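# Close and latch the door between the two rooms

## Task

Push the door that connects the two rooms fully closed so that its latch catches. At the finish, no object other than the robot and the door may sit even partly within the yellow tape on the floor; resting on the tape line counts as outside. The coffee table must be standing upright. The robot must neither topple nor end up leaning. The door has to stay shut by itself, not only because the robot is holding it.

## Robot and tools

ROBOT. TidyBot++: a wheeled base 0.54 m long, 0.50 m wide and 0.38 m tall on four driven casters, carrying one seven-joint arm with a two-finger gripper. The shoulder sits 0.12 m ahead of the base centre, 0.68 m above the floor. At the start the arm is folded with the hand aimed down; the hand then pokes up to 0.08 m beyond the base front and the elbow reaches up to 1.15 m high. Cameras: base_camera (fixed on the base, looking forward and down) and wrist_camera (fisheye, looks along the hand).

FRAMES. Base frame: origin on the floor below the base centre, x forward, y left, z up. hand_pose is reported in it: the point centred between the finger pads; its z axis runs out along the fingers, its y axis is the closing direction. The odometry frame is the base frame as it was at the start. Heading is positive to the left, -3.142 to 3.142. base_tilt is in degrees, positive when leaning forward or right.

execute_actions. Arguments: "actions" (a list holding one action, or empty to just read state and images) and optional "cameras" (list of "base_camera", "wrist_camera" or "all"; omitted or null gives all, [] gives none). An action may contain:
- "base": exactly one relative move from where the base currently is: {"translate_m": d} straight, forward positive, -2 to 2 m; {"strafe_m": d} sideways, left positive, -2 to 2 m; {"rotate_rad": d} turn in place, counter-clockwise from above positive, -6.3 to 6.3 rad. A move that would need over 8.667 s at its top speed is refused.
- "joints": absolute targets by name, radians. joint_1_rad (any angle; turns the whole arm about vertical, positive is clockwise seen from above, opposite to rotate_rad), joint_2_rad shoulder -2.249 to 2.249, joint_3_rad any angle (upper arm twist; near 3.14 normal), joint_4_rad elbow -2.579 to 2.579, joint_5_rad any angle (forearm twist), joint_6_rad wrist -2.099 to 2.099, joint_7_rad any angle (hand twist; hand down, positive is counter-clockwise from above, at 1.57 fingers open left/right). gripper_pos 0 (open, ~85 mm gap) to 1 (closed, squeezing ~100 N per finger). Done tolerances: ±0.039 for joints 1-4, ±0.056 for 5-7, ±0.03 gripper. Unbounded joints take the short way; rotate beyond half a turn in steps.
- "speeds": caps for this action only: translate_m and strafe_m 0.05 to 0.5 m/s, rotate_rad 0.1 to 1.57 rad/s (defaults are the maxima).
Unknown keys or out-of-range numbers make the whole call refused with no motion. Anything left out of an action may still be driving toward its previous target.

ARM GEOMETRY. Upper arm 0.42 m, forearm 0.31 m, hand 0.31 m. With joint_1_rad 0, joint_3_rad 3.14, joint_5_rad 0 the arm moves in the base's x-z plane. Angles from vertical (forward positive): upper arm = joint_2_rad, forearm = joint_2_rad - joint_4_rad, hand = that minus joint_6_rad. Hand point offset from shoulder: sum of length x sin(angle) forward, length x cos(angle) up. A downward-pointing hand tops out around 0.94 m high, only near the base. Joints move up to 1.39 rad/s (1.22 for 5-7).

wait: {"seconds": 0 to 10}; commands nothing and returns state and images.
zoom_image: {"camera", "region": [x0, y0, x1, y1]} in pixels of that camera's latest full image, top-left origin, at most 504 x 504. base_camera images are 644x364, wrist_camera 644x476.
read_manual: only returns licence texts.
finished_scene: {"scene": n} ends the current scene after the last command is held; irreversible, and it reports success. Replying without any tool call ends everything.

RESULT LINES. base_status and joint_status tell how each commanded motion ended: "done" (for the base: wheels turned the full amount, even if slipping or blocked), "off_target" (stopped short, may still push), "contact_stop"/"time_out" (target dropped, holds in place). "joint command not followed" with a "cause:" line means a self-collision check withheld arm targets; those joints show "not_followed" and may be retried on later actions. on_its_own lists motion you did not command. base_odometry counts wheel turns, so slip appears as travel, and it drifts a few cm and degrees over many moves. motor_effort gives percent of max (bracketed = peak). "ARM HIT" flags the arm striking the base or itself hard. Motor temperatures: one per arm joint; MOTOR HOT from 60 °C, OVER-TEMPERATURE FAULT at 75 °C (arm goes limp, "limit_stop_at_motor_heat"; resend targets). A torque fault (joints 1-4 limit 104.5 N m, 5-7 limit 51.3) freezes the arm and gripper 10 s and skips the rest of the call; the base keeps going. If a call reports a stop, later calls in the same reply are dropped.

PRECISION. Friction leaves joints a little off; hand_pose can err 1-2 cm. To correct, send each joint its last command plus (desired minus measured). Trust camera images over hand_pose. Do not correct joints pressed against an obstacle; that only pushes harder. Held loads make the arm sag.

AVOID. Driving the base while the arm is caught on something roughly 0.8 m or higher can tip the robot; lateral force on a raised hand can lift wheels. If tilting, retract the arm or back off. A blocked base shoves hard until timeout. Do not slam the door, knock objects into the taped zone, tip the coffee table, or drop things; keep pushes gentle. A loose object may occasionally get bumped by something else. The simulation keeps running while you think, holding the last command.

Each tool is called after "Emit:" as name(argument=value, ...), one argument or row to a line, values as JSON.

## Session

Emit:
execute_actions(
  actions=[],
)

Scene clock: 0.00 s.
Motor temperatures (°C, as the motors report them): [25 21 25 23 28 30 30]
base_odometry: x=+0.000 y=+0.000 heading=+0.000 (m, m, rad; odometry frame)
base_tilt: forward=-0.2 right=+0.3 (deg)
base_status: not commanded
joint_positions: joint_1_rad=+0.005 joint_2_rad=-0.402 joint_3_rad=+3.143 joint_4_rad=-2.540 joint_5_rad=-0.027 joint_6_rad=-0.893 joint_7_rad=+1.620 gripper_pos=+0.000
joint_status: not commanded
motor_effort: joint_1_rad=+1 joint_2_rad=-1 joint_3_rad=+1 joint_4_rad=+16 joint_5_rad=-1 joint_6_rad=+2 joint_7_rad=+0 (%)
hand_pose: x=+0.2540 y=+0.0070 z=+0.5908 quat_wxyz=(-0.010, +0.998, +0.014, +0.056) (m; base frame)
pictures: base_camera, wrist_camera
Images, in order (width x height): base_camera 644x364, wrist_camera 644x476.

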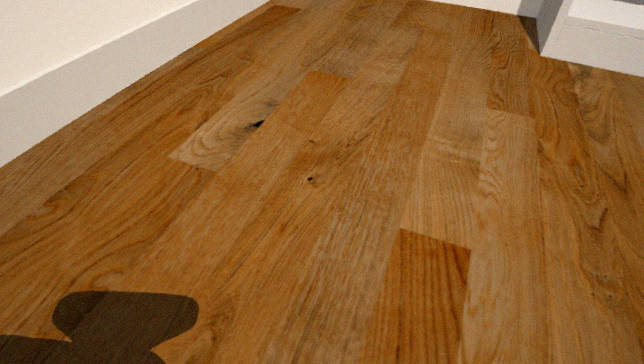

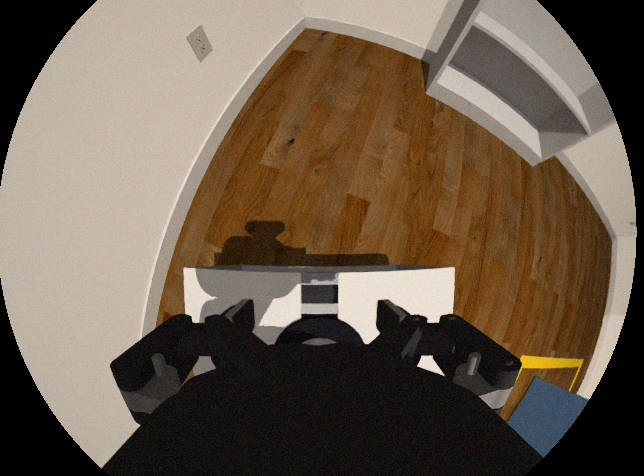

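Emit:
execute_actions(
  actions=[
    {"joints":{"joint_1_rad":1.9,"joint_6_rad":0.1}},
  ],
  cameras=["wrist_camera"],
)

Scene clock: 10.80 s.
Motor temperatures (°C, as the motors report them): [25 21 25 23 28 30 30]
base_odometry: x=+0.000 y=+0.000 heading=+0.000 (m, m, rad; odometry frame)
base_tilt: forward=-0.3 right=+0.3 (deg)
base_status: not commanded
joint_positions: joint_1_rad=+1.887 joint_2_rad=-0.402 joint_3_rad=+3.143 joint_4_rad=-2.540 joint_5_rad=-0.027 joint_6_rad=+0.072 joint_7_rad=+1.620 gripper_pos=+0.000
joint_status: all done
motor_effort: joint_1_rad=+1(1) joint_2_rad=-5(4) joint_3_rad=+2(3) joint_4_rad=+17(17) joint_5_rad=-1(1) joint_6_rad=+7(7) joint_7_rad=+0(0) (%)
hand_pose: x=+0.0027 y=-0.3557 z=+0.7520 quat_wxyz=(+0.419, +0.511, -0.690, +0.295) (m; base frame)
pictures: wrist_camera
camera_calibration (this result's frames):
wrist_camera: T_world_to_cam=[[-0.948869, 0.313796, 0.0343361, 0.0864347], [0.117289, 0.451453, -0.884553, 0.882967], [-0.29307, -0.835297, -0.465175, 0.185069], [0, 0, 0, 1]] pos_world=[0.0326908, -0.271154, 0.864152]
Images, in order (width x height): wrist_camera 644x476.

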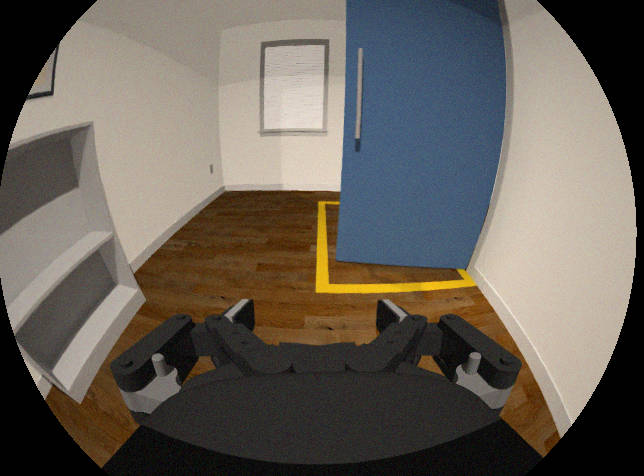

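Emit:
execute_actions(
  actions=[
    {"base":{"rotate_rad":-1.65},"joints":{"joint_1_rad":1.0}},
  ],
  cameras=[],
)

Emit:
execute_actions(
  actions=[
    {"base":{"translate_m":1.6},"joints":{"joint_1_rad":1.8}},
  ],
)

Scene clock: 37.83 s.
Motor temperatures (°C, as the motors report them): [25 21 25 24 28 30 30]
base_odometry: x=+0.000 y=+0.000 heading=-1.648 (m, m, rad; odometry frame)
base_tilt: forward=-0.3 right=+0.3 (deg)
base_status: done
joint_positions: joint_1_rad=+1.014 joint_2_rad=-0.402 joint_3_rad=+3.143 joint_4_rad=-2.540 joint_5_rad=-0.027 joint_6_rad=+0.072 joint_7_rad=+1.620 gripper_pos=+0.000
joint_status: all done
motor_effort: joint_1_rad=+1(1) joint_2_rad=-4(5) joint_3_rad=+2(3) joint_4_rad=+17(18) joint_5_rad=-1(0) joint_6_rad=+7(8) joint_7_rad=+0(0) (%)
hand_pose: x=+0.3169 y=-0.3177 z=+0.7520 quat_wxyz=(+0.255, +0.755, -0.410, +0.444) (m; base frame)
pictures: none
No camera images: the call's "cameras" was empty. Leave "cameras" out to get every camera's image.

Scene clock: 42.40 s.
Motor temperatures (°C, as the motors report them): [25 21 25 24 28 30 30]
base_odometry: x=-0.127 y=-1.595 heading=-1.650 (m, m, rad; odometry frame)
base_tilt: forward=-0.2 right=+0.3 (deg)
base_status: done
joint_positions: joint_1_rad=+1.787 joint_2_rad=-0.402 joint_3_rad=+3.143 joint_4_rad=-2.540 joint_5_rad=-0.027 joint_6_rad=+0.072 joint_7_rad=+1.620 gripper_pos=+0.000
joint_status: all done
motor_effort: joint_1_rad=+1(1) joint_2_rad=-5(4) joint_3_rad=+2(3) joint_4_rad=+17(18) joint_5_rad=+0(1) joint_6_rad=+7(7) joint_7_rad=+0(0) (%)
hand_pose: x=+0.0387 y=-0.3656 z=+0.7520 quat_wxyz=(+0.403, +0.545, -0.664, +0.316) (m; base frame)
pictures: base_camera, wrist_camera
camera_calibration (this result's frames):
wrist_camera: T_world_to_cam=[[-0.975457, 0.217497, 0.0343372, 0.089598], [0.0716173, 0.460852, -0.884583, 0.888423], [-0.208218, -0.860413, -0.465117, 0.174916], [0, 0, 0, 1]] pos_world=[0.0601933, -0.278418, 0.864164]
Images, in order (width x height): base_camera 644x364, wrist_camera 644x476.

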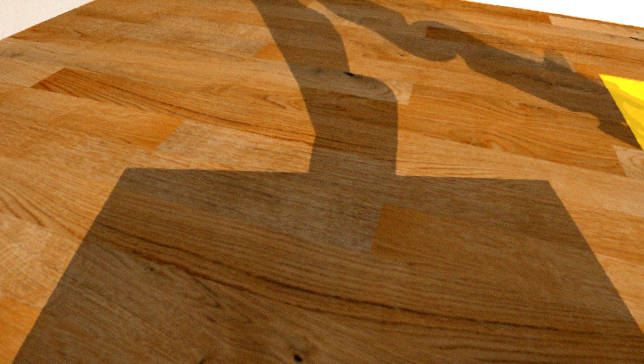

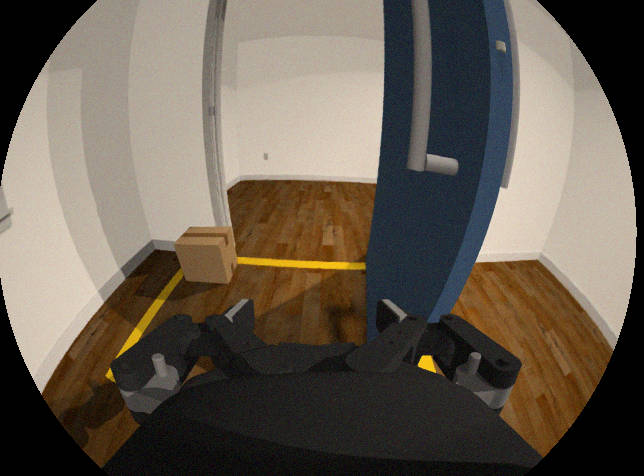

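Emit:
execute_actions(
  actions=[
    {"base":{"translate_m":0.33},"joints":{"joint_1_rad":0.8,"joint_6_rad":-0.4}},
  ],
  cameras=[],
)

Emit:
execute_actions(
  actions=[
    {"base":{"rotate_rad":-1.83},"joints":{"joint_1_rad":0.0}},
  ],
)

Scene clock: 79.70 s.
Motor temperatures (°C, as the motors report them): [25 21 25 24 28 30 30]
base_odometry: x=-0.154 y=-1.924 heading=-1.651 (m, m, rad; odometry frame)
base_tilt: forward=-0.2 right=+0.3 (deg)
base_status: done
joint_positions: joint_1_rad=+0.813 joint_2_rad=-0.402 joint_3_rad=+3.143 joint_4_rad=-2.540 joint_5_rad=-0.027 joint_6_rad=-0.372 joint_7_rad=+1.620 gripper_pos=+0.000
joint_status: all done
motor_effort: joint_1_rad=+1(0) joint_2_rad=-3(5) joint_3_rad=+2(3) joint_4_rad=+16(17) joint_5_rad=-1(1) joint_6_rad=+5(8) joint_7_rad=+0(0) (%)
hand_pose: x=+0.3173 y=-0.2038 z=+0.6489 quat_wxyz=(+0.122, +0.878, -0.364, +0.286) (m; base frame)
pictures: none
No camera images: the call's "cameras" was empty. Leave "cameras" out to get every camera's image.

Scene clock: 82.13 s.
Motor temperatures (°C, as the motors report them): [25 21 25 24 28 30 30]
base_odometry: x=-0.154 y=-1.924 heading=+2.804 (m, m, rad; odometry frame)
base_tilt: forward=-0.2 right=+0.3 (deg)
base_status: done
joint_positions: joint_1_rad=+0.015 joint_2_rad=-0.402 joint_3_rad=+3.143 joint_4_rad=-2.540 joint_5_rad=-0.027 joint_6_rad=-0.372 joint_7_rad=+1.620 gripper_pos=+0.000
joint_status: all done
motor_effort: joint_1_rad=+1(2) joint_2_rad=-3(3) joint_3_rad=+2(2) joint_4_rad=+16(16) joint_5_rad=-1(1) joint_6_rad=+5(5) joint_7_rad=+0(0) (%)
hand_pose: x=+0.4033 y=-0.0003 z=+0.6489 quat_wxyz=(+0.001, +0.951, +0.005, +0.311) (m; base frame)
pictures: base_camera, wrist_camera
camera_calibration (this result's frames):
wrist_camera: T_world_to_cam=[[0.00547708, -0.999715, 0.0232343, -0.0194891], [-0.800046, -0.0183198, -0.599659, 0.769275], [0.599914, -0.0153041, -0.799918, 0.408718], [0, 0, 0, 1]] pos_world=[0.370366, 0.000864495, 0.788697]
Images, in order (width x height): base_camera 644x364, wrist_camera 644x476.

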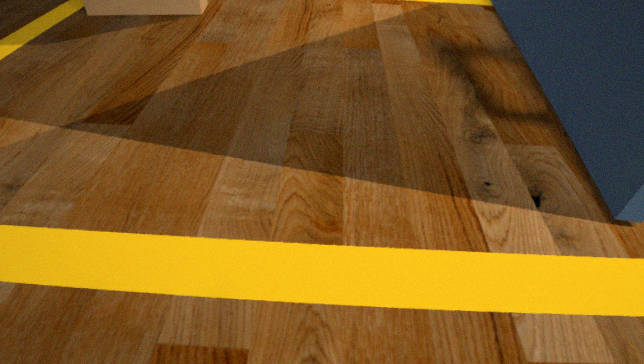

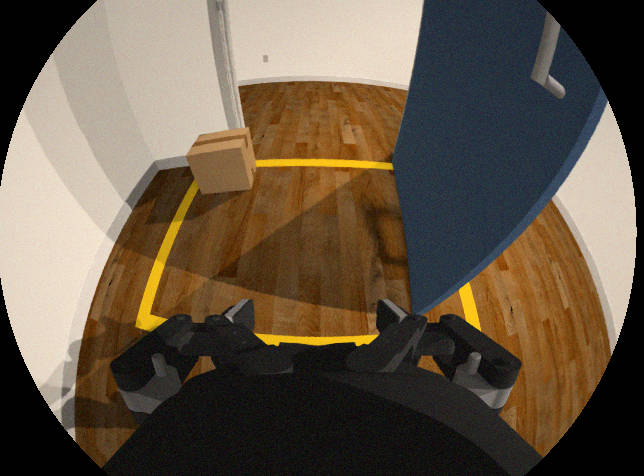

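Emit:
execute_actions(
  actions=[
    {"base":{"translate_m":1.13},"joints":{"joint_1_rad":-1.57,"joint_6_rad":-0.75}},
  ],
)

Scene clock: 106.47 s.
Motor temperatures (°C, as the motors report them): [25 21 25 24 28 30 30]
base_odometry: x=-1.220 y=-1.548 heading=+2.803 (m, m, rad; odometry frame)
base_tilt: forward=-0.2 right=+0.3 (deg)
base_status: done
joint_positions: joint_1_rad=-1.556 joint_2_rad=-0.403 joint_3_rad=+3.143 joint_4_rad=-2.540 joint_5_rad=-0.027 joint_6_rad=-0.720 joint_7_rad=+1.620 gripper_pos=+0.000
joint_status: all done
motor_effort: joint_1_rad=+1(1) joint_2_rad=-1(3) joint_3_rad=+2(2) joint_4_rad=+14(17) joint_5_rad=-1(1) joint_6_rad=+2(5) joint_7_rad=+0(0) (%)
hand_pose: x=+0.1151 y=+0.1875 z=+0.6013 quat_wxyz=(-0.104, +0.694, +0.705, +0.096) (m; base frame)
pictures: base_camera, wrist_camera
camera_calibration (this result's frames):
wrist_camera: T_world_to_cam=[[0.999775, 0.0196044, 0.00805897, -0.125518], [0.0211017, -0.956423, -0.291222, 0.409557], [0.00199857, 0.291326, -0.956622, 0.652013], [0, 0, 0, 1]] pos_world=[0.115545, 0.204221, 0.744013]
Images, in order (width x height): base_camera 644x364, wrist_camera 644x476.

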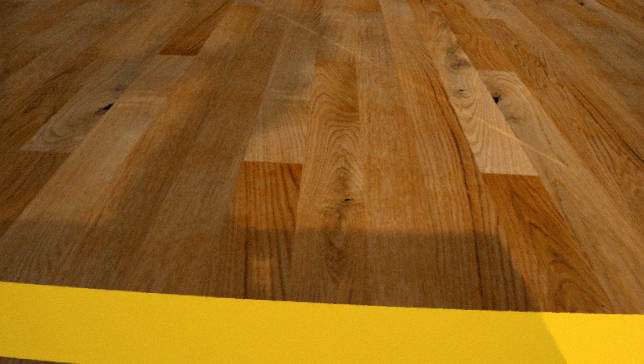

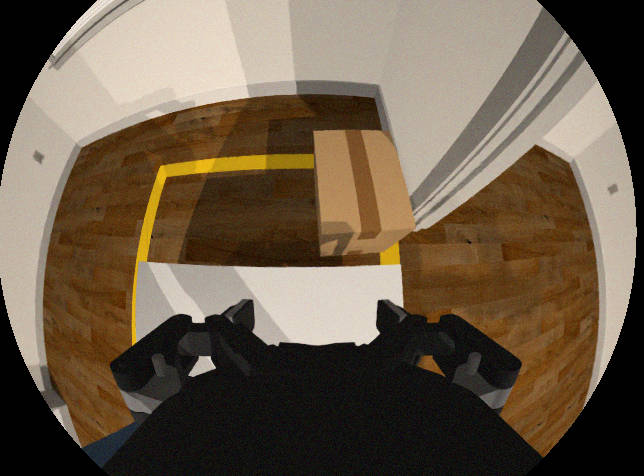

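Emit:
execute_actions(
  actions=[
    {"base":{"translate_m":0.06}},
  ],
  cameras=[],
)

Emit:
execute_actions(
  actions=[
    {"base":{"strafe_m":0.3},"speeds":{"strafe_m":0.12}},
  ],
)

Scene clock: 118.67 s.
Motor temperatures (°C, as the motors report them): [25 21 25 24 28 30 30]
base_odometry: x=-1.276 y=-1.528 heading=+2.801 (m, m, rad; odometry frame)
base_tilt: forward=-0.2 right=+0.3 (deg)
base_status: done
joint_positions: joint_1_rad=-1.556 joint_2_rad=-0.403 joint_3_rad=+3.143 joint_4_rad=-2.540 joint_5_rad=-0.027 joint_6_rad=-0.721 joint_7_rad=+1.620 gripper_pos=+0.000
joint_status: not commanded
motor_effort: joint_1_rad=+1(1) joint_2_rad=+0(1) joint_3_rad=+2(3) joint_4_rad=+14(14) joint_5_rad=+0(1) joint_6_rad=+2(2) joint_7_rad=+0(0) (%)
hand_pose: x=+0.1151 y=+0.1874 z=+0.6013 quat_wxyz=(-0.104, +0.694, +0.705, +0.096) (m; base frame)
pictures: none
No camera images: the call's "cameras" was empty. Leave "cameras" out to get every camera's image.

Scene clock: 121.70 s.
Motor temperatures (°C, as the motors report them): [25 21 25 24 28 30 30]
base_odometry: x=-1.377 y=-1.810 heading=+2.802 (m, m, rad; odometry frame)
base_tilt: forward=-0.3 right=+0.3 (deg)
base_status: done
joint_positions: joint_1_rad=-1.556 joint_2_rad=-0.403 joint_3_rad=+3.143 joint_4_rad=-2.540 joint_5_rad=-0.027 joint_6_rad=-0.723 joint_7_rad=+1.620 gripper_pos=+0.000
joint_status: not commanded
motor_effort: joint_1_rad=+1(1) joint_2_rad=-1(3) joint_3_rad=+2(2) joint_4_rad=+14(15) joint_5_rad=-1(1) joint_6_rad=+2(3) joint_7_rad=+0(0) (%)
hand_pose: x=+0.1151 y=+0.1868 z=+0.6011 quat_wxyz=(-0.103, +0.695, +0.706, +0.095) (m; base frame)
pictures: base_camera, wrist_camera
camera_calibration (this result's frames):
wrist_camera: T_world_to_cam=[[0.999775, 0.0196909, 0.00792894, -0.125409], [0.0211418, -0.957174, -0.28874, 0.407393], [0.00190383, 0.288843, -0.957375, 0.652952], [0, 0, 0, 1]] pos_world=[0.115525, 0.203815, 0.743745]
Images, in order (width x height): base_camera 644x364, wrist_camera 644x476.

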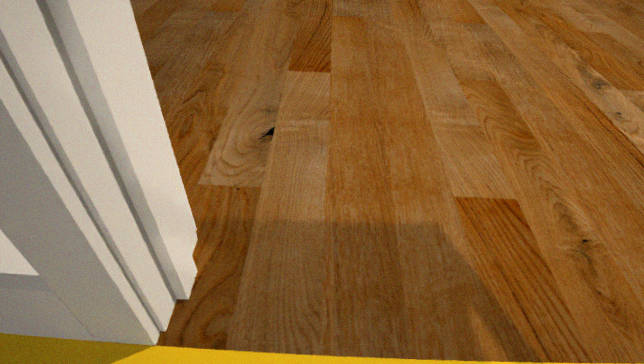

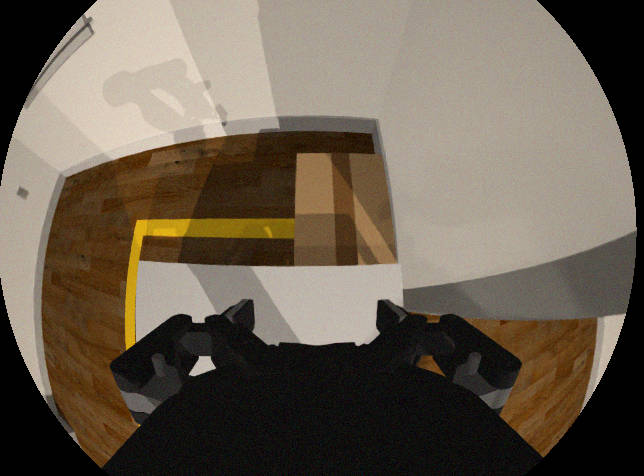

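Emit:
execute_actions(
  actions=[
    {"base":{"strafe_m":0.27},"speeds":{"strafe_m":0.15}},
  ],
  cameras=[],
)

Emit:
execute_actions(
  actions=[
    {"base":{"translate_m":-1.25},"joints":{"joint_1_rad":0.0,"joint_6_rad":-0.4}},
  ],
)

Scene clock: 130.90 s.
Motor temperatures (°C, as the motors report them): [25 21 25 24 28 30 30]
base_odometry: x=-1.467 y=-2.065 heading=+2.801 (m, m, rad; odometry frame)
base_tilt: forward=-0.2 right=+0.3 (deg)
base_status: done
joint_positions: joint_1_rad=-1.556 joint_2_rad=-0.403 joint_3_rad=+3.143 joint_4_rad=-2.540 joint_5_rad=-0.027 joint_6_rad=-0.724 joint_7_rad=+1.620 gripper_pos=+0.000
joint_status: not commanded
motor_effort: joint_1_rad=+1(1) joint_2_rad=-1(2) joint_3_rad=+1(3) joint_4_rad=+14(16) joint_5_rad=-1(1) joint_6_rad=+2(3) joint_7_rad=+0(0) (%)
hand_pose: x=+0.1151 y=+0.1865 z=+0.6010 quat_wxyz=(-0.103, +0.695, +0.706, +0.095) (m; base frame)
pictures: none
No camera images: the call's "cameras" was empty. Leave "cameras" out to get every camera's image.

Scene clock: 134.73 s.
Motor temperatures (°C, as the motors report them): [25 21 25 24 28 30 30]
base_odometry: x=-0.288 y=-2.482 heading=+2.801 (m, m, rad; odometry frame)
base_tilt: forward=-0.2 right=+0.3 (deg)
base_status: done
joint_positions: joint_1_rad=-0.013 joint_2_rad=-0.403 joint_3_rad=+3.143 joint_4_rad=-2.540 joint_5_rad=-0.027 joint_6_rad=-0.429 joint_7_rad=+1.620 gripper_pos=+0.000
joint_status: all done
motor_effort: joint_1_rad=+1(1) joint_2_rad=-2(4) joint_3_rad=+2(2) joint_4_rad=+16(16) joint_5_rad=-1(1) joint_6_rad=+4(5) joint_7_rad=+0(0) (%)
hand_pose: x=+0.3886 y=+0.0080 z=+0.6390 quat_wxyz=(-0.004, +0.959, +0.019, +0.284) (m; base frame)
pictures: base_camera, wrist_camera
camera_calibration (this result's frames):
wrist_camera: T_world_to_cam=[[0.0362345, -0.999121, 0.0210992, -0.0214839], [-0.831715, -0.0418546, -0.553623, 0.73478], [0.554019, 0.00251168, -0.8325, 0.448287], [0, 0, 0, 1]] pos_world=[0.363547, 0.00816299, 0.780443]
Images, in order (width x height): base_camera 644x364, wrist_camera 644x476.

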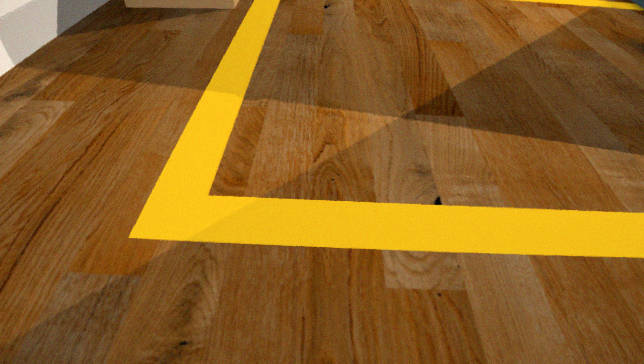

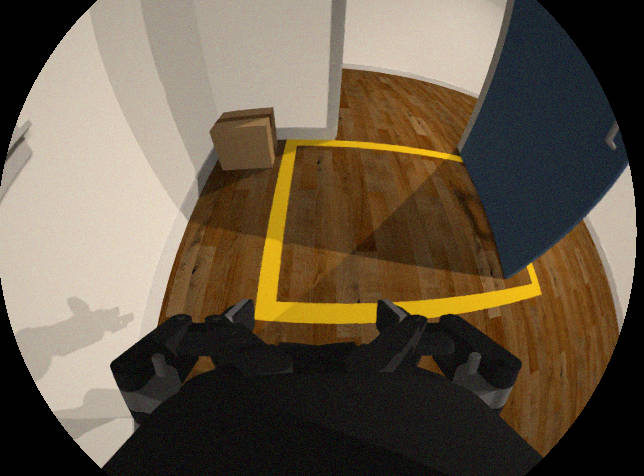

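Emit:
execute_actions(
  actions=[
    {"base":{"strafe_m":-1.36},"joints":{"joint_1_rad":-1.57,"joint_6_rad":-0.85}},
  ],
  cameras=[],
)

Emit:
execute_actions(
  actions=[
    {"base":{"translate_m":0.65}},
  ],
)

Scene clock: 159.10 s.
Motor temperatures (°C, as the motors report them): [25 21 25 24 28 30 30]
base_odometry: x=+0.168 y=-1.201 heading=+2.800 (m, m, rad; odometry frame)
base_tilt: forward=-0.2 right=+0.4 (deg)
base_status: done
joint_positions: joint_1_rad=-1.556 joint_2_rad=-0.403 joint_3_rad=+3.143 joint_4_rad=-2.540 joint_5_rad=-0.027 joint_6_rad=-0.824 joint_7_rad=+1.620 gripper_pos=+0.000
joint_status: all done
motor_effort: joint_1_rad=+1(2) joint_2_rad=+0(2) joint_3_rad=+1(3) joint_4_rad=+14(15) joint_5_rad=+0(0) joint_6_rad=+2(5) joint_7_rad=+0(0) (%)
hand_pose: x=+0.1140 y=+0.1562 z=+0.5940 quat_wxyz=(-0.069, +0.698, +0.710, +0.058) (m; base frame)
pictures: none
No camera images: the call's "cameras" was empty. Leave "cameras" out to get every camera's image.

Scene clock: 161.77 s.
Motor temperatures (°C, as the motors report them): [25 21 25 24 28 30 30]
base_odometry: x=-0.445 y=-0.982 heading=+2.799 (m, m, rad; odometry frame)
base_tilt: forward=-0.3 right=+0.3 (deg)
base_status: done
joint_positions: joint_1_rad=-1.556 joint_2_rad=-0.403 joint_3_rad=+3.143 joint_4_rad=-2.540 joint_5_rad=-0.027 joint_6_rad=-0.824 joint_7_rad=+1.620 gripper_pos=+0.000
joint_status: not commanded
motor_effort: joint_1_rad=+1(1) joint_2_rad=-1(0) joint_3_rad=+2(3) joint_4_rad=+13(14) joint_5_rad=-1(1) joint_6_rad=+2(1) joint_7_rad=+0(0) (%)
hand_pose: x=+0.1140 y=+0.1562 z=+0.5940 quat_wxyz=(-0.069, +0.698, +0.710, +0.058) (m; base frame)
pictures: base_camera, wrist_camera
camera_calibration (this result's frames):
wrist_camera: T_world_to_cam=[[0.999735, 0.0228566, 0.00273829, -0.121018], [0.0229585, -0.981287, -0.191179, 0.321716], [-0.00168265, 0.191191, -0.981551, 0.684988], [0, 0, 0, 1]] pos_world=[0.114753, 0.187498, 0.734187]
Images, in order (width x height): base_camera 644x364, wrist_camera 644x476.

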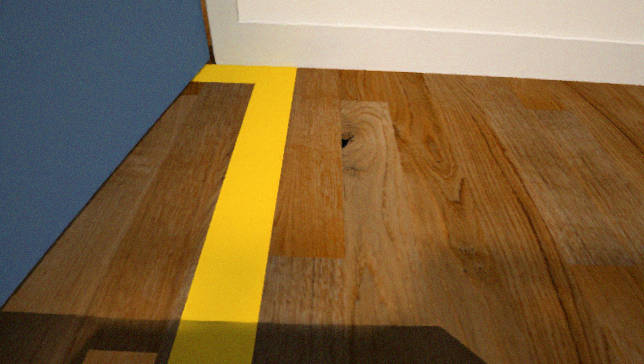

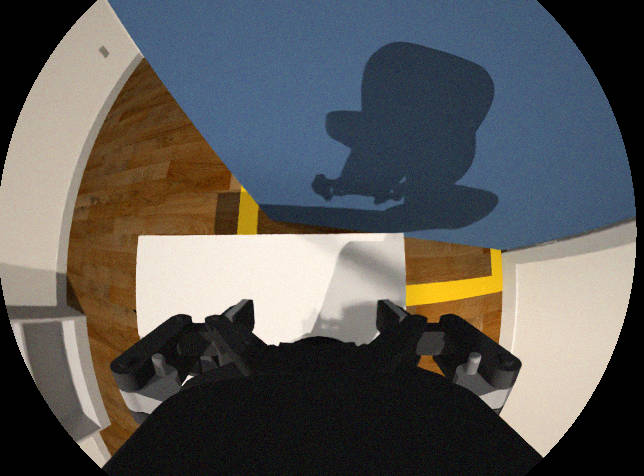

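Emit:
execute_actions(
  actions=[
    {"base":{"strafe_m":0.85},"speeds":{"strafe_m":0.2}},
  ],
)

Scene clock: 173.37 s.
Motor temperatures (°C, as the motors report them): [25 21 25 24 28 30 30]
base_odometry: x=-0.730 y=-1.783 heading=+2.799 (m, m, rad; odometry frame)
base_tilt: forward=-0.2 right=+0.3 (deg)
base_status: done
joint_positions: joint_1_rad=-1.557 joint_2_rad=-0.402 joint_3_rad=+3.143 joint_4_rad=-2.540 joint_5_rad=-0.026 joint_6_rad=-0.827 joint_7_rad=+1.620 gripper_pos=+0.000
joint_status: not commanded
motor_effort: joint_1_rad=+1(0) joint_2_rad=+0(3) joint_3_rad=+2(3) joint_4_rad=+13(15) joint_5_rad=+0(1) joint_6_rad=+1(2) joint_7_rad=+0(0) (%)
hand_pose: x=+0.1139 y=+0.1556 z=+0.5939 quat_wxyz=(-0.068, +0.698, +0.711, +0.057) (m; base frame)
pictures: base_camera, wrist_camera
camera_calibration (this result's frames):
wrist_camera: T_world_to_cam=[[0.999723, 0.0233813, 0.00270445, -0.121025], [0.0234721, -0.981821, -0.188351, 0.319455], [-0.00174861, 0.188363, -0.982098, 0.685769], [0, 0, 0, 1]] pos_world=[0.114692, 0.187304, 0.73399]
Images, in order (width x height): base_camera 644x364, wrist_camera 644x476.

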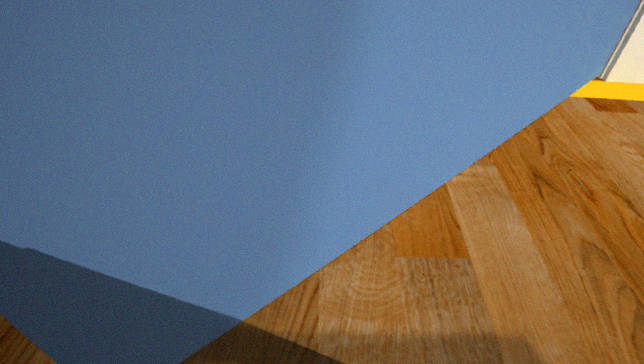

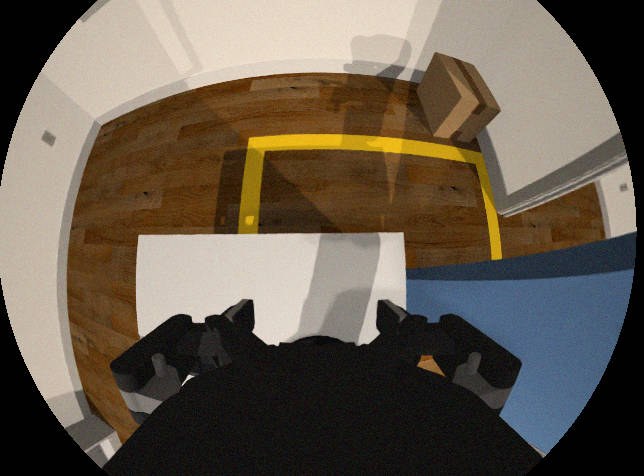

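Emit:
execute_actions(
  actions=[
    {"base":{"translate_m":0.58},"speeds":{"translate_m":0.2}},
  ],
)

Scene clock: 180.60 s.
Motor temperatures (°C, as the motors report them): [25 21 25 24 28 30 30]
base_odometry: x=-1.277 y=-1.589 heading=+2.799 (m, m, rad; odometry frame)
base_tilt: forward=-0.2 right=+0.3 (deg)
base_status: done
joint_positions: joint_1_rad=-1.558 joint_2_rad=-0.402 joint_3_rad=+3.144 joint_4_rad=-2.540 joint_5_rad=-0.026 joint_6_rad=-0.827 joint_7_rad=+1.620 gripper_pos=+0.000
joint_status: not commanded
motor_effort: joint_1_rad=+1(0) joint_2_rad=-1(5) joint_3_rad=+2(3) joint_4_rad=+14(16) joint_5_rad=-1(1) joint_6_rad=+1(2) joint_7_rad=+0(0) (%)
hand_pose: x=+0.1138 y=+0.1554 z=+0.5938 quat_wxyz=(-0.068, +0.698, +0.711, +0.057) (m; base frame)
pictures: base_camera, wrist_camera
camera_calibration (this result's frames):
wrist_camera: T_world_to_cam=[[0.999707, 0.024056, 0.00262896, -0.12099], [0.0241223, -0.981981, -0.187433, 0.318639], [-0.0019273, 0.187442, -0.982274, 0.685995], [0, 0, 0, 1]] pos_world=[0.11459, 0.187224, 0.733877]
Images, in order (width x height): base_camera 644x364, wrist_camera 644x476.

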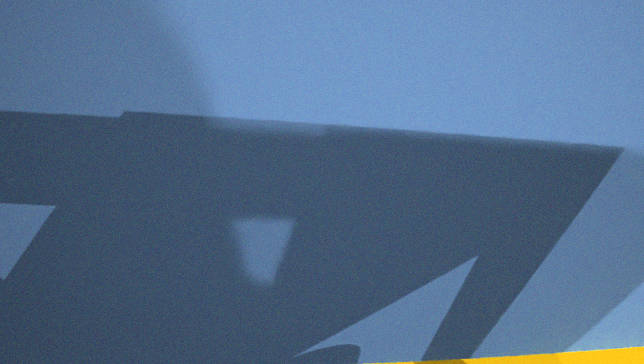

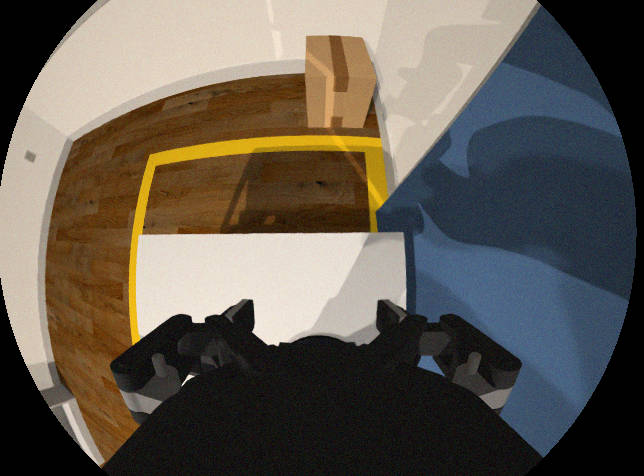

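Emit:
execute_actions(
  actions=[
    {"base":{"translate_m":0.11},"speeds":{"translate_m":0.05}},
  ],
)

Scene clock: 187.00 s.
Motor temperatures (°C, as the motors report them): [25 21 25 24 28 30 30]
base_odometry: x=-1.380 y=-1.552 heading=+2.800 (m, m, rad; odometry frame)
base_tilt: forward=-0.2 right=+0.3 (deg)
base_status: done
joint_positions: joint_1_rad=-1.558 joint_2_rad=-0.402 joint_3_rad=+3.144 joint_4_rad=-2.540 joint_5_rad=-0.026 joint_6_rad=-0.827 joint_7_rad=+1.620 gripper_pos=+0.000
joint_status: not commanded
motor_effort: joint_1_rad=+1(1) joint_2_rad=+1(1) joint_3_rad=+2(4) joint_4_rad=+14(14) joint_5_rad=-1(1) joint_6_rad=+1(1) joint_7_rad=+0(0) (%)
hand_pose: x=+0.1138 y=+0.1554 z=+0.5938 quat_wxyz=(-0.068, +0.698, +0.711, +0.057) (m; base frame)
pictures: base_camera, wrist_camera
camera_calibration (this result's frames):
wrist_camera: T_world_to_cam=[[0.999705, 0.0241499, 0.00262682, -0.120988], [0.0242142, -0.981979, -0.187433, 0.318628], [-0.00194702, 0.187442, -0.982274, 0.685998], [0, 0, 0, 1]] pos_world=[0.114572, 0.187224, 0.733877]
Images, in order (width x height): base_camera 644x364, wrist_camera 644x476.

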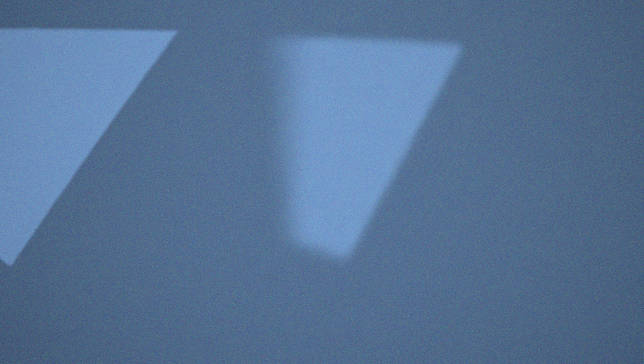

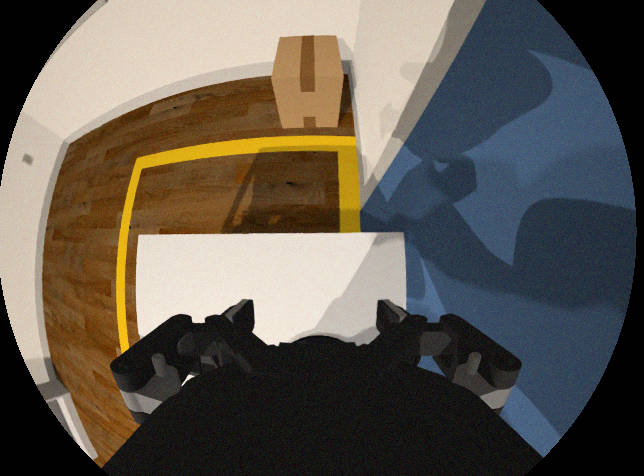

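Emit:
execute_actions(
  actions=[
    {"base":{"translate_m":0.03},"speeds":{"translate_m":0.05}},
  ],
  cameras=["wrist_camera"],
)

Emit:
zoom_image(
  camera="wrist_camera",
  region=[300, 60, 500, 260],
)

Scene clock: 196.07 s.
Motor temperatures (°C, as the motors report them): [25 21 25 24 28 30 30]
base_odometry: x=-1.389 y=-1.549 heading=+2.800 (m, m, rad; odometry frame)
base_tilt: forward=-0.2 right=+0.3 (deg)
base_status: translate_m time_out (by the wheels' count: +0.010 of +0.030)
joint_positions: joint_1_rad=-1.558 joint_2_rad=-0.402 joint_3_rad=+3.144 joint_4_rad=-2.540 joint_5_rad=-0.026 joint_6_rad=-0.828 joint_7_rad=+1.620 gripper_pos=+0.000
joint_status: not commanded
motor_effort: joint_1_rad=+1(0) joint_2_rad=+0(2) joint_3_rad=+2(8) joint_4_rad=+13(15) joint_5_rad=-1(2) joint_6_rad=+1(2) joint_7_rad=+0(0) (%)
hand_pose: x=+0.1138 y=+0.1551 z=+0.5937 quat_wxyz=(-0.068, +0.698, +0.711, +0.057) (m; base frame)
pictures: wrist_camera
camera_calibration (this result's frames):
wrist_camera: T_world_to_cam=[[0.999698, 0.0244342, 0.00257046, -0.120945], [0.0244844, -0.982114, -0.18669, 0.317926], [-0.00203712, 0.186696, -0.982416, 0.686209], [0, 0, 0, 1]] pos_world=[0.114522, 0.187082, 0.733806]
Images, in order (width x height): wrist_camera 644x476.

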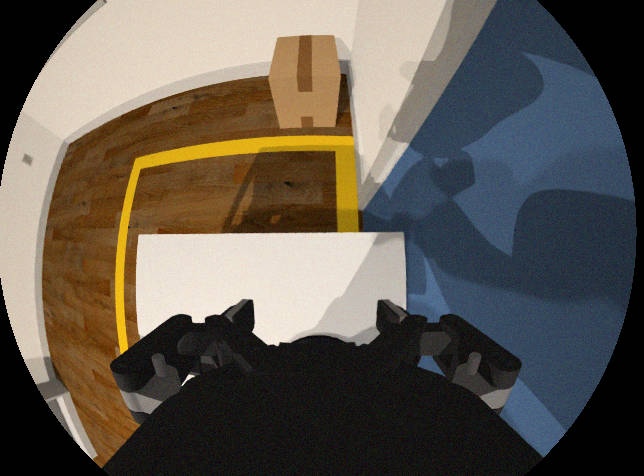

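Region (300, 60, 500, 260) of wrist_camera's 644x476 image, scaled by 2.520.

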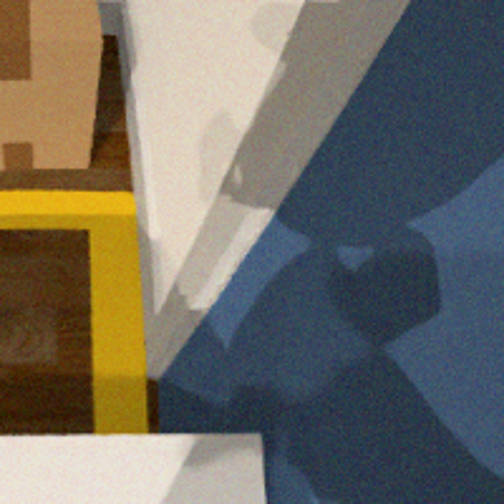

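Door hit the stop. Back off and check it stays.

Emit:
execute_actions(
  actions=[
    {"base":{"translate_m":-0.15}},
  ],
)

Scene clock: 199.70 s.
Motor temperatures (°C, as the motors report them): [25 21 25 24 28 30 30]
base_odometry: x=-1.248 y=-1.600 heading=+2.800 (m, m, rad; odometry frame)
base_tilt: forward=-0.2 right=+0.3 (deg)
base_status: done
joint_positions: joint_1_rad=-1.558 joint_2_rad=-0.402 joint_3_rad=+3.144 joint_4_rad=-2.540 joint_5_rad=-0.026 joint_6_rad=-0.828 joint_7_rad=+1.620 gripper_pos=+0.000
joint_status: not commanded
motor_effort: joint_1_rad=+1(0) joint_2_rad=+0(2) joint_3_rad=+2(3) joint_4_rad=+14(15) joint_5_rad=-1(1) joint_6_rad=+1(2) joint_7_rad=+0(0) (%)
hand_pose: x=+0.1138 y=+0.1551 z=+0.5937 quat_wxyz=(-0.068, +0.698, +0.711, +0.056) (m; base frame)
pictures: base_camera, wrist_camera
camera_calibration (this result's frames):
wrist_camera: T_world_to_cam=[[0.999698, 0.0244376, 0.00256054, -0.120937], [0.0244864, -0.982154, -0.186478, 0.317757], [-0.00204223, 0.186484, -0.982456, 0.686254], [0, 0, 0, 1]] pos_world=[0.114522, 0.187066, 0.733778]
Images, in order (width x height): base_camera 644x364, wrist_camera 644x476.

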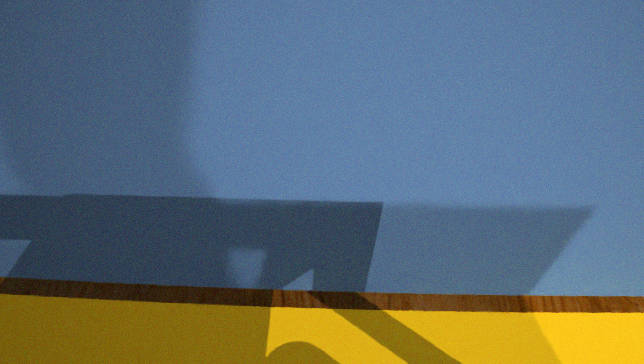

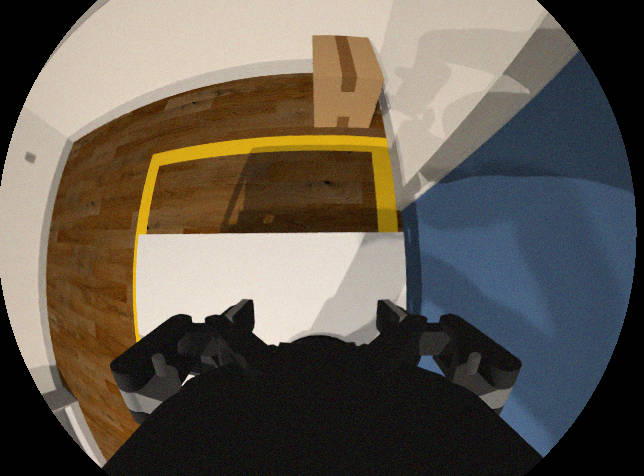

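Door is parallel to the tape and closed.

Emit:
finished_scene(
  scene=1,
)

The scene is finished: the task was done.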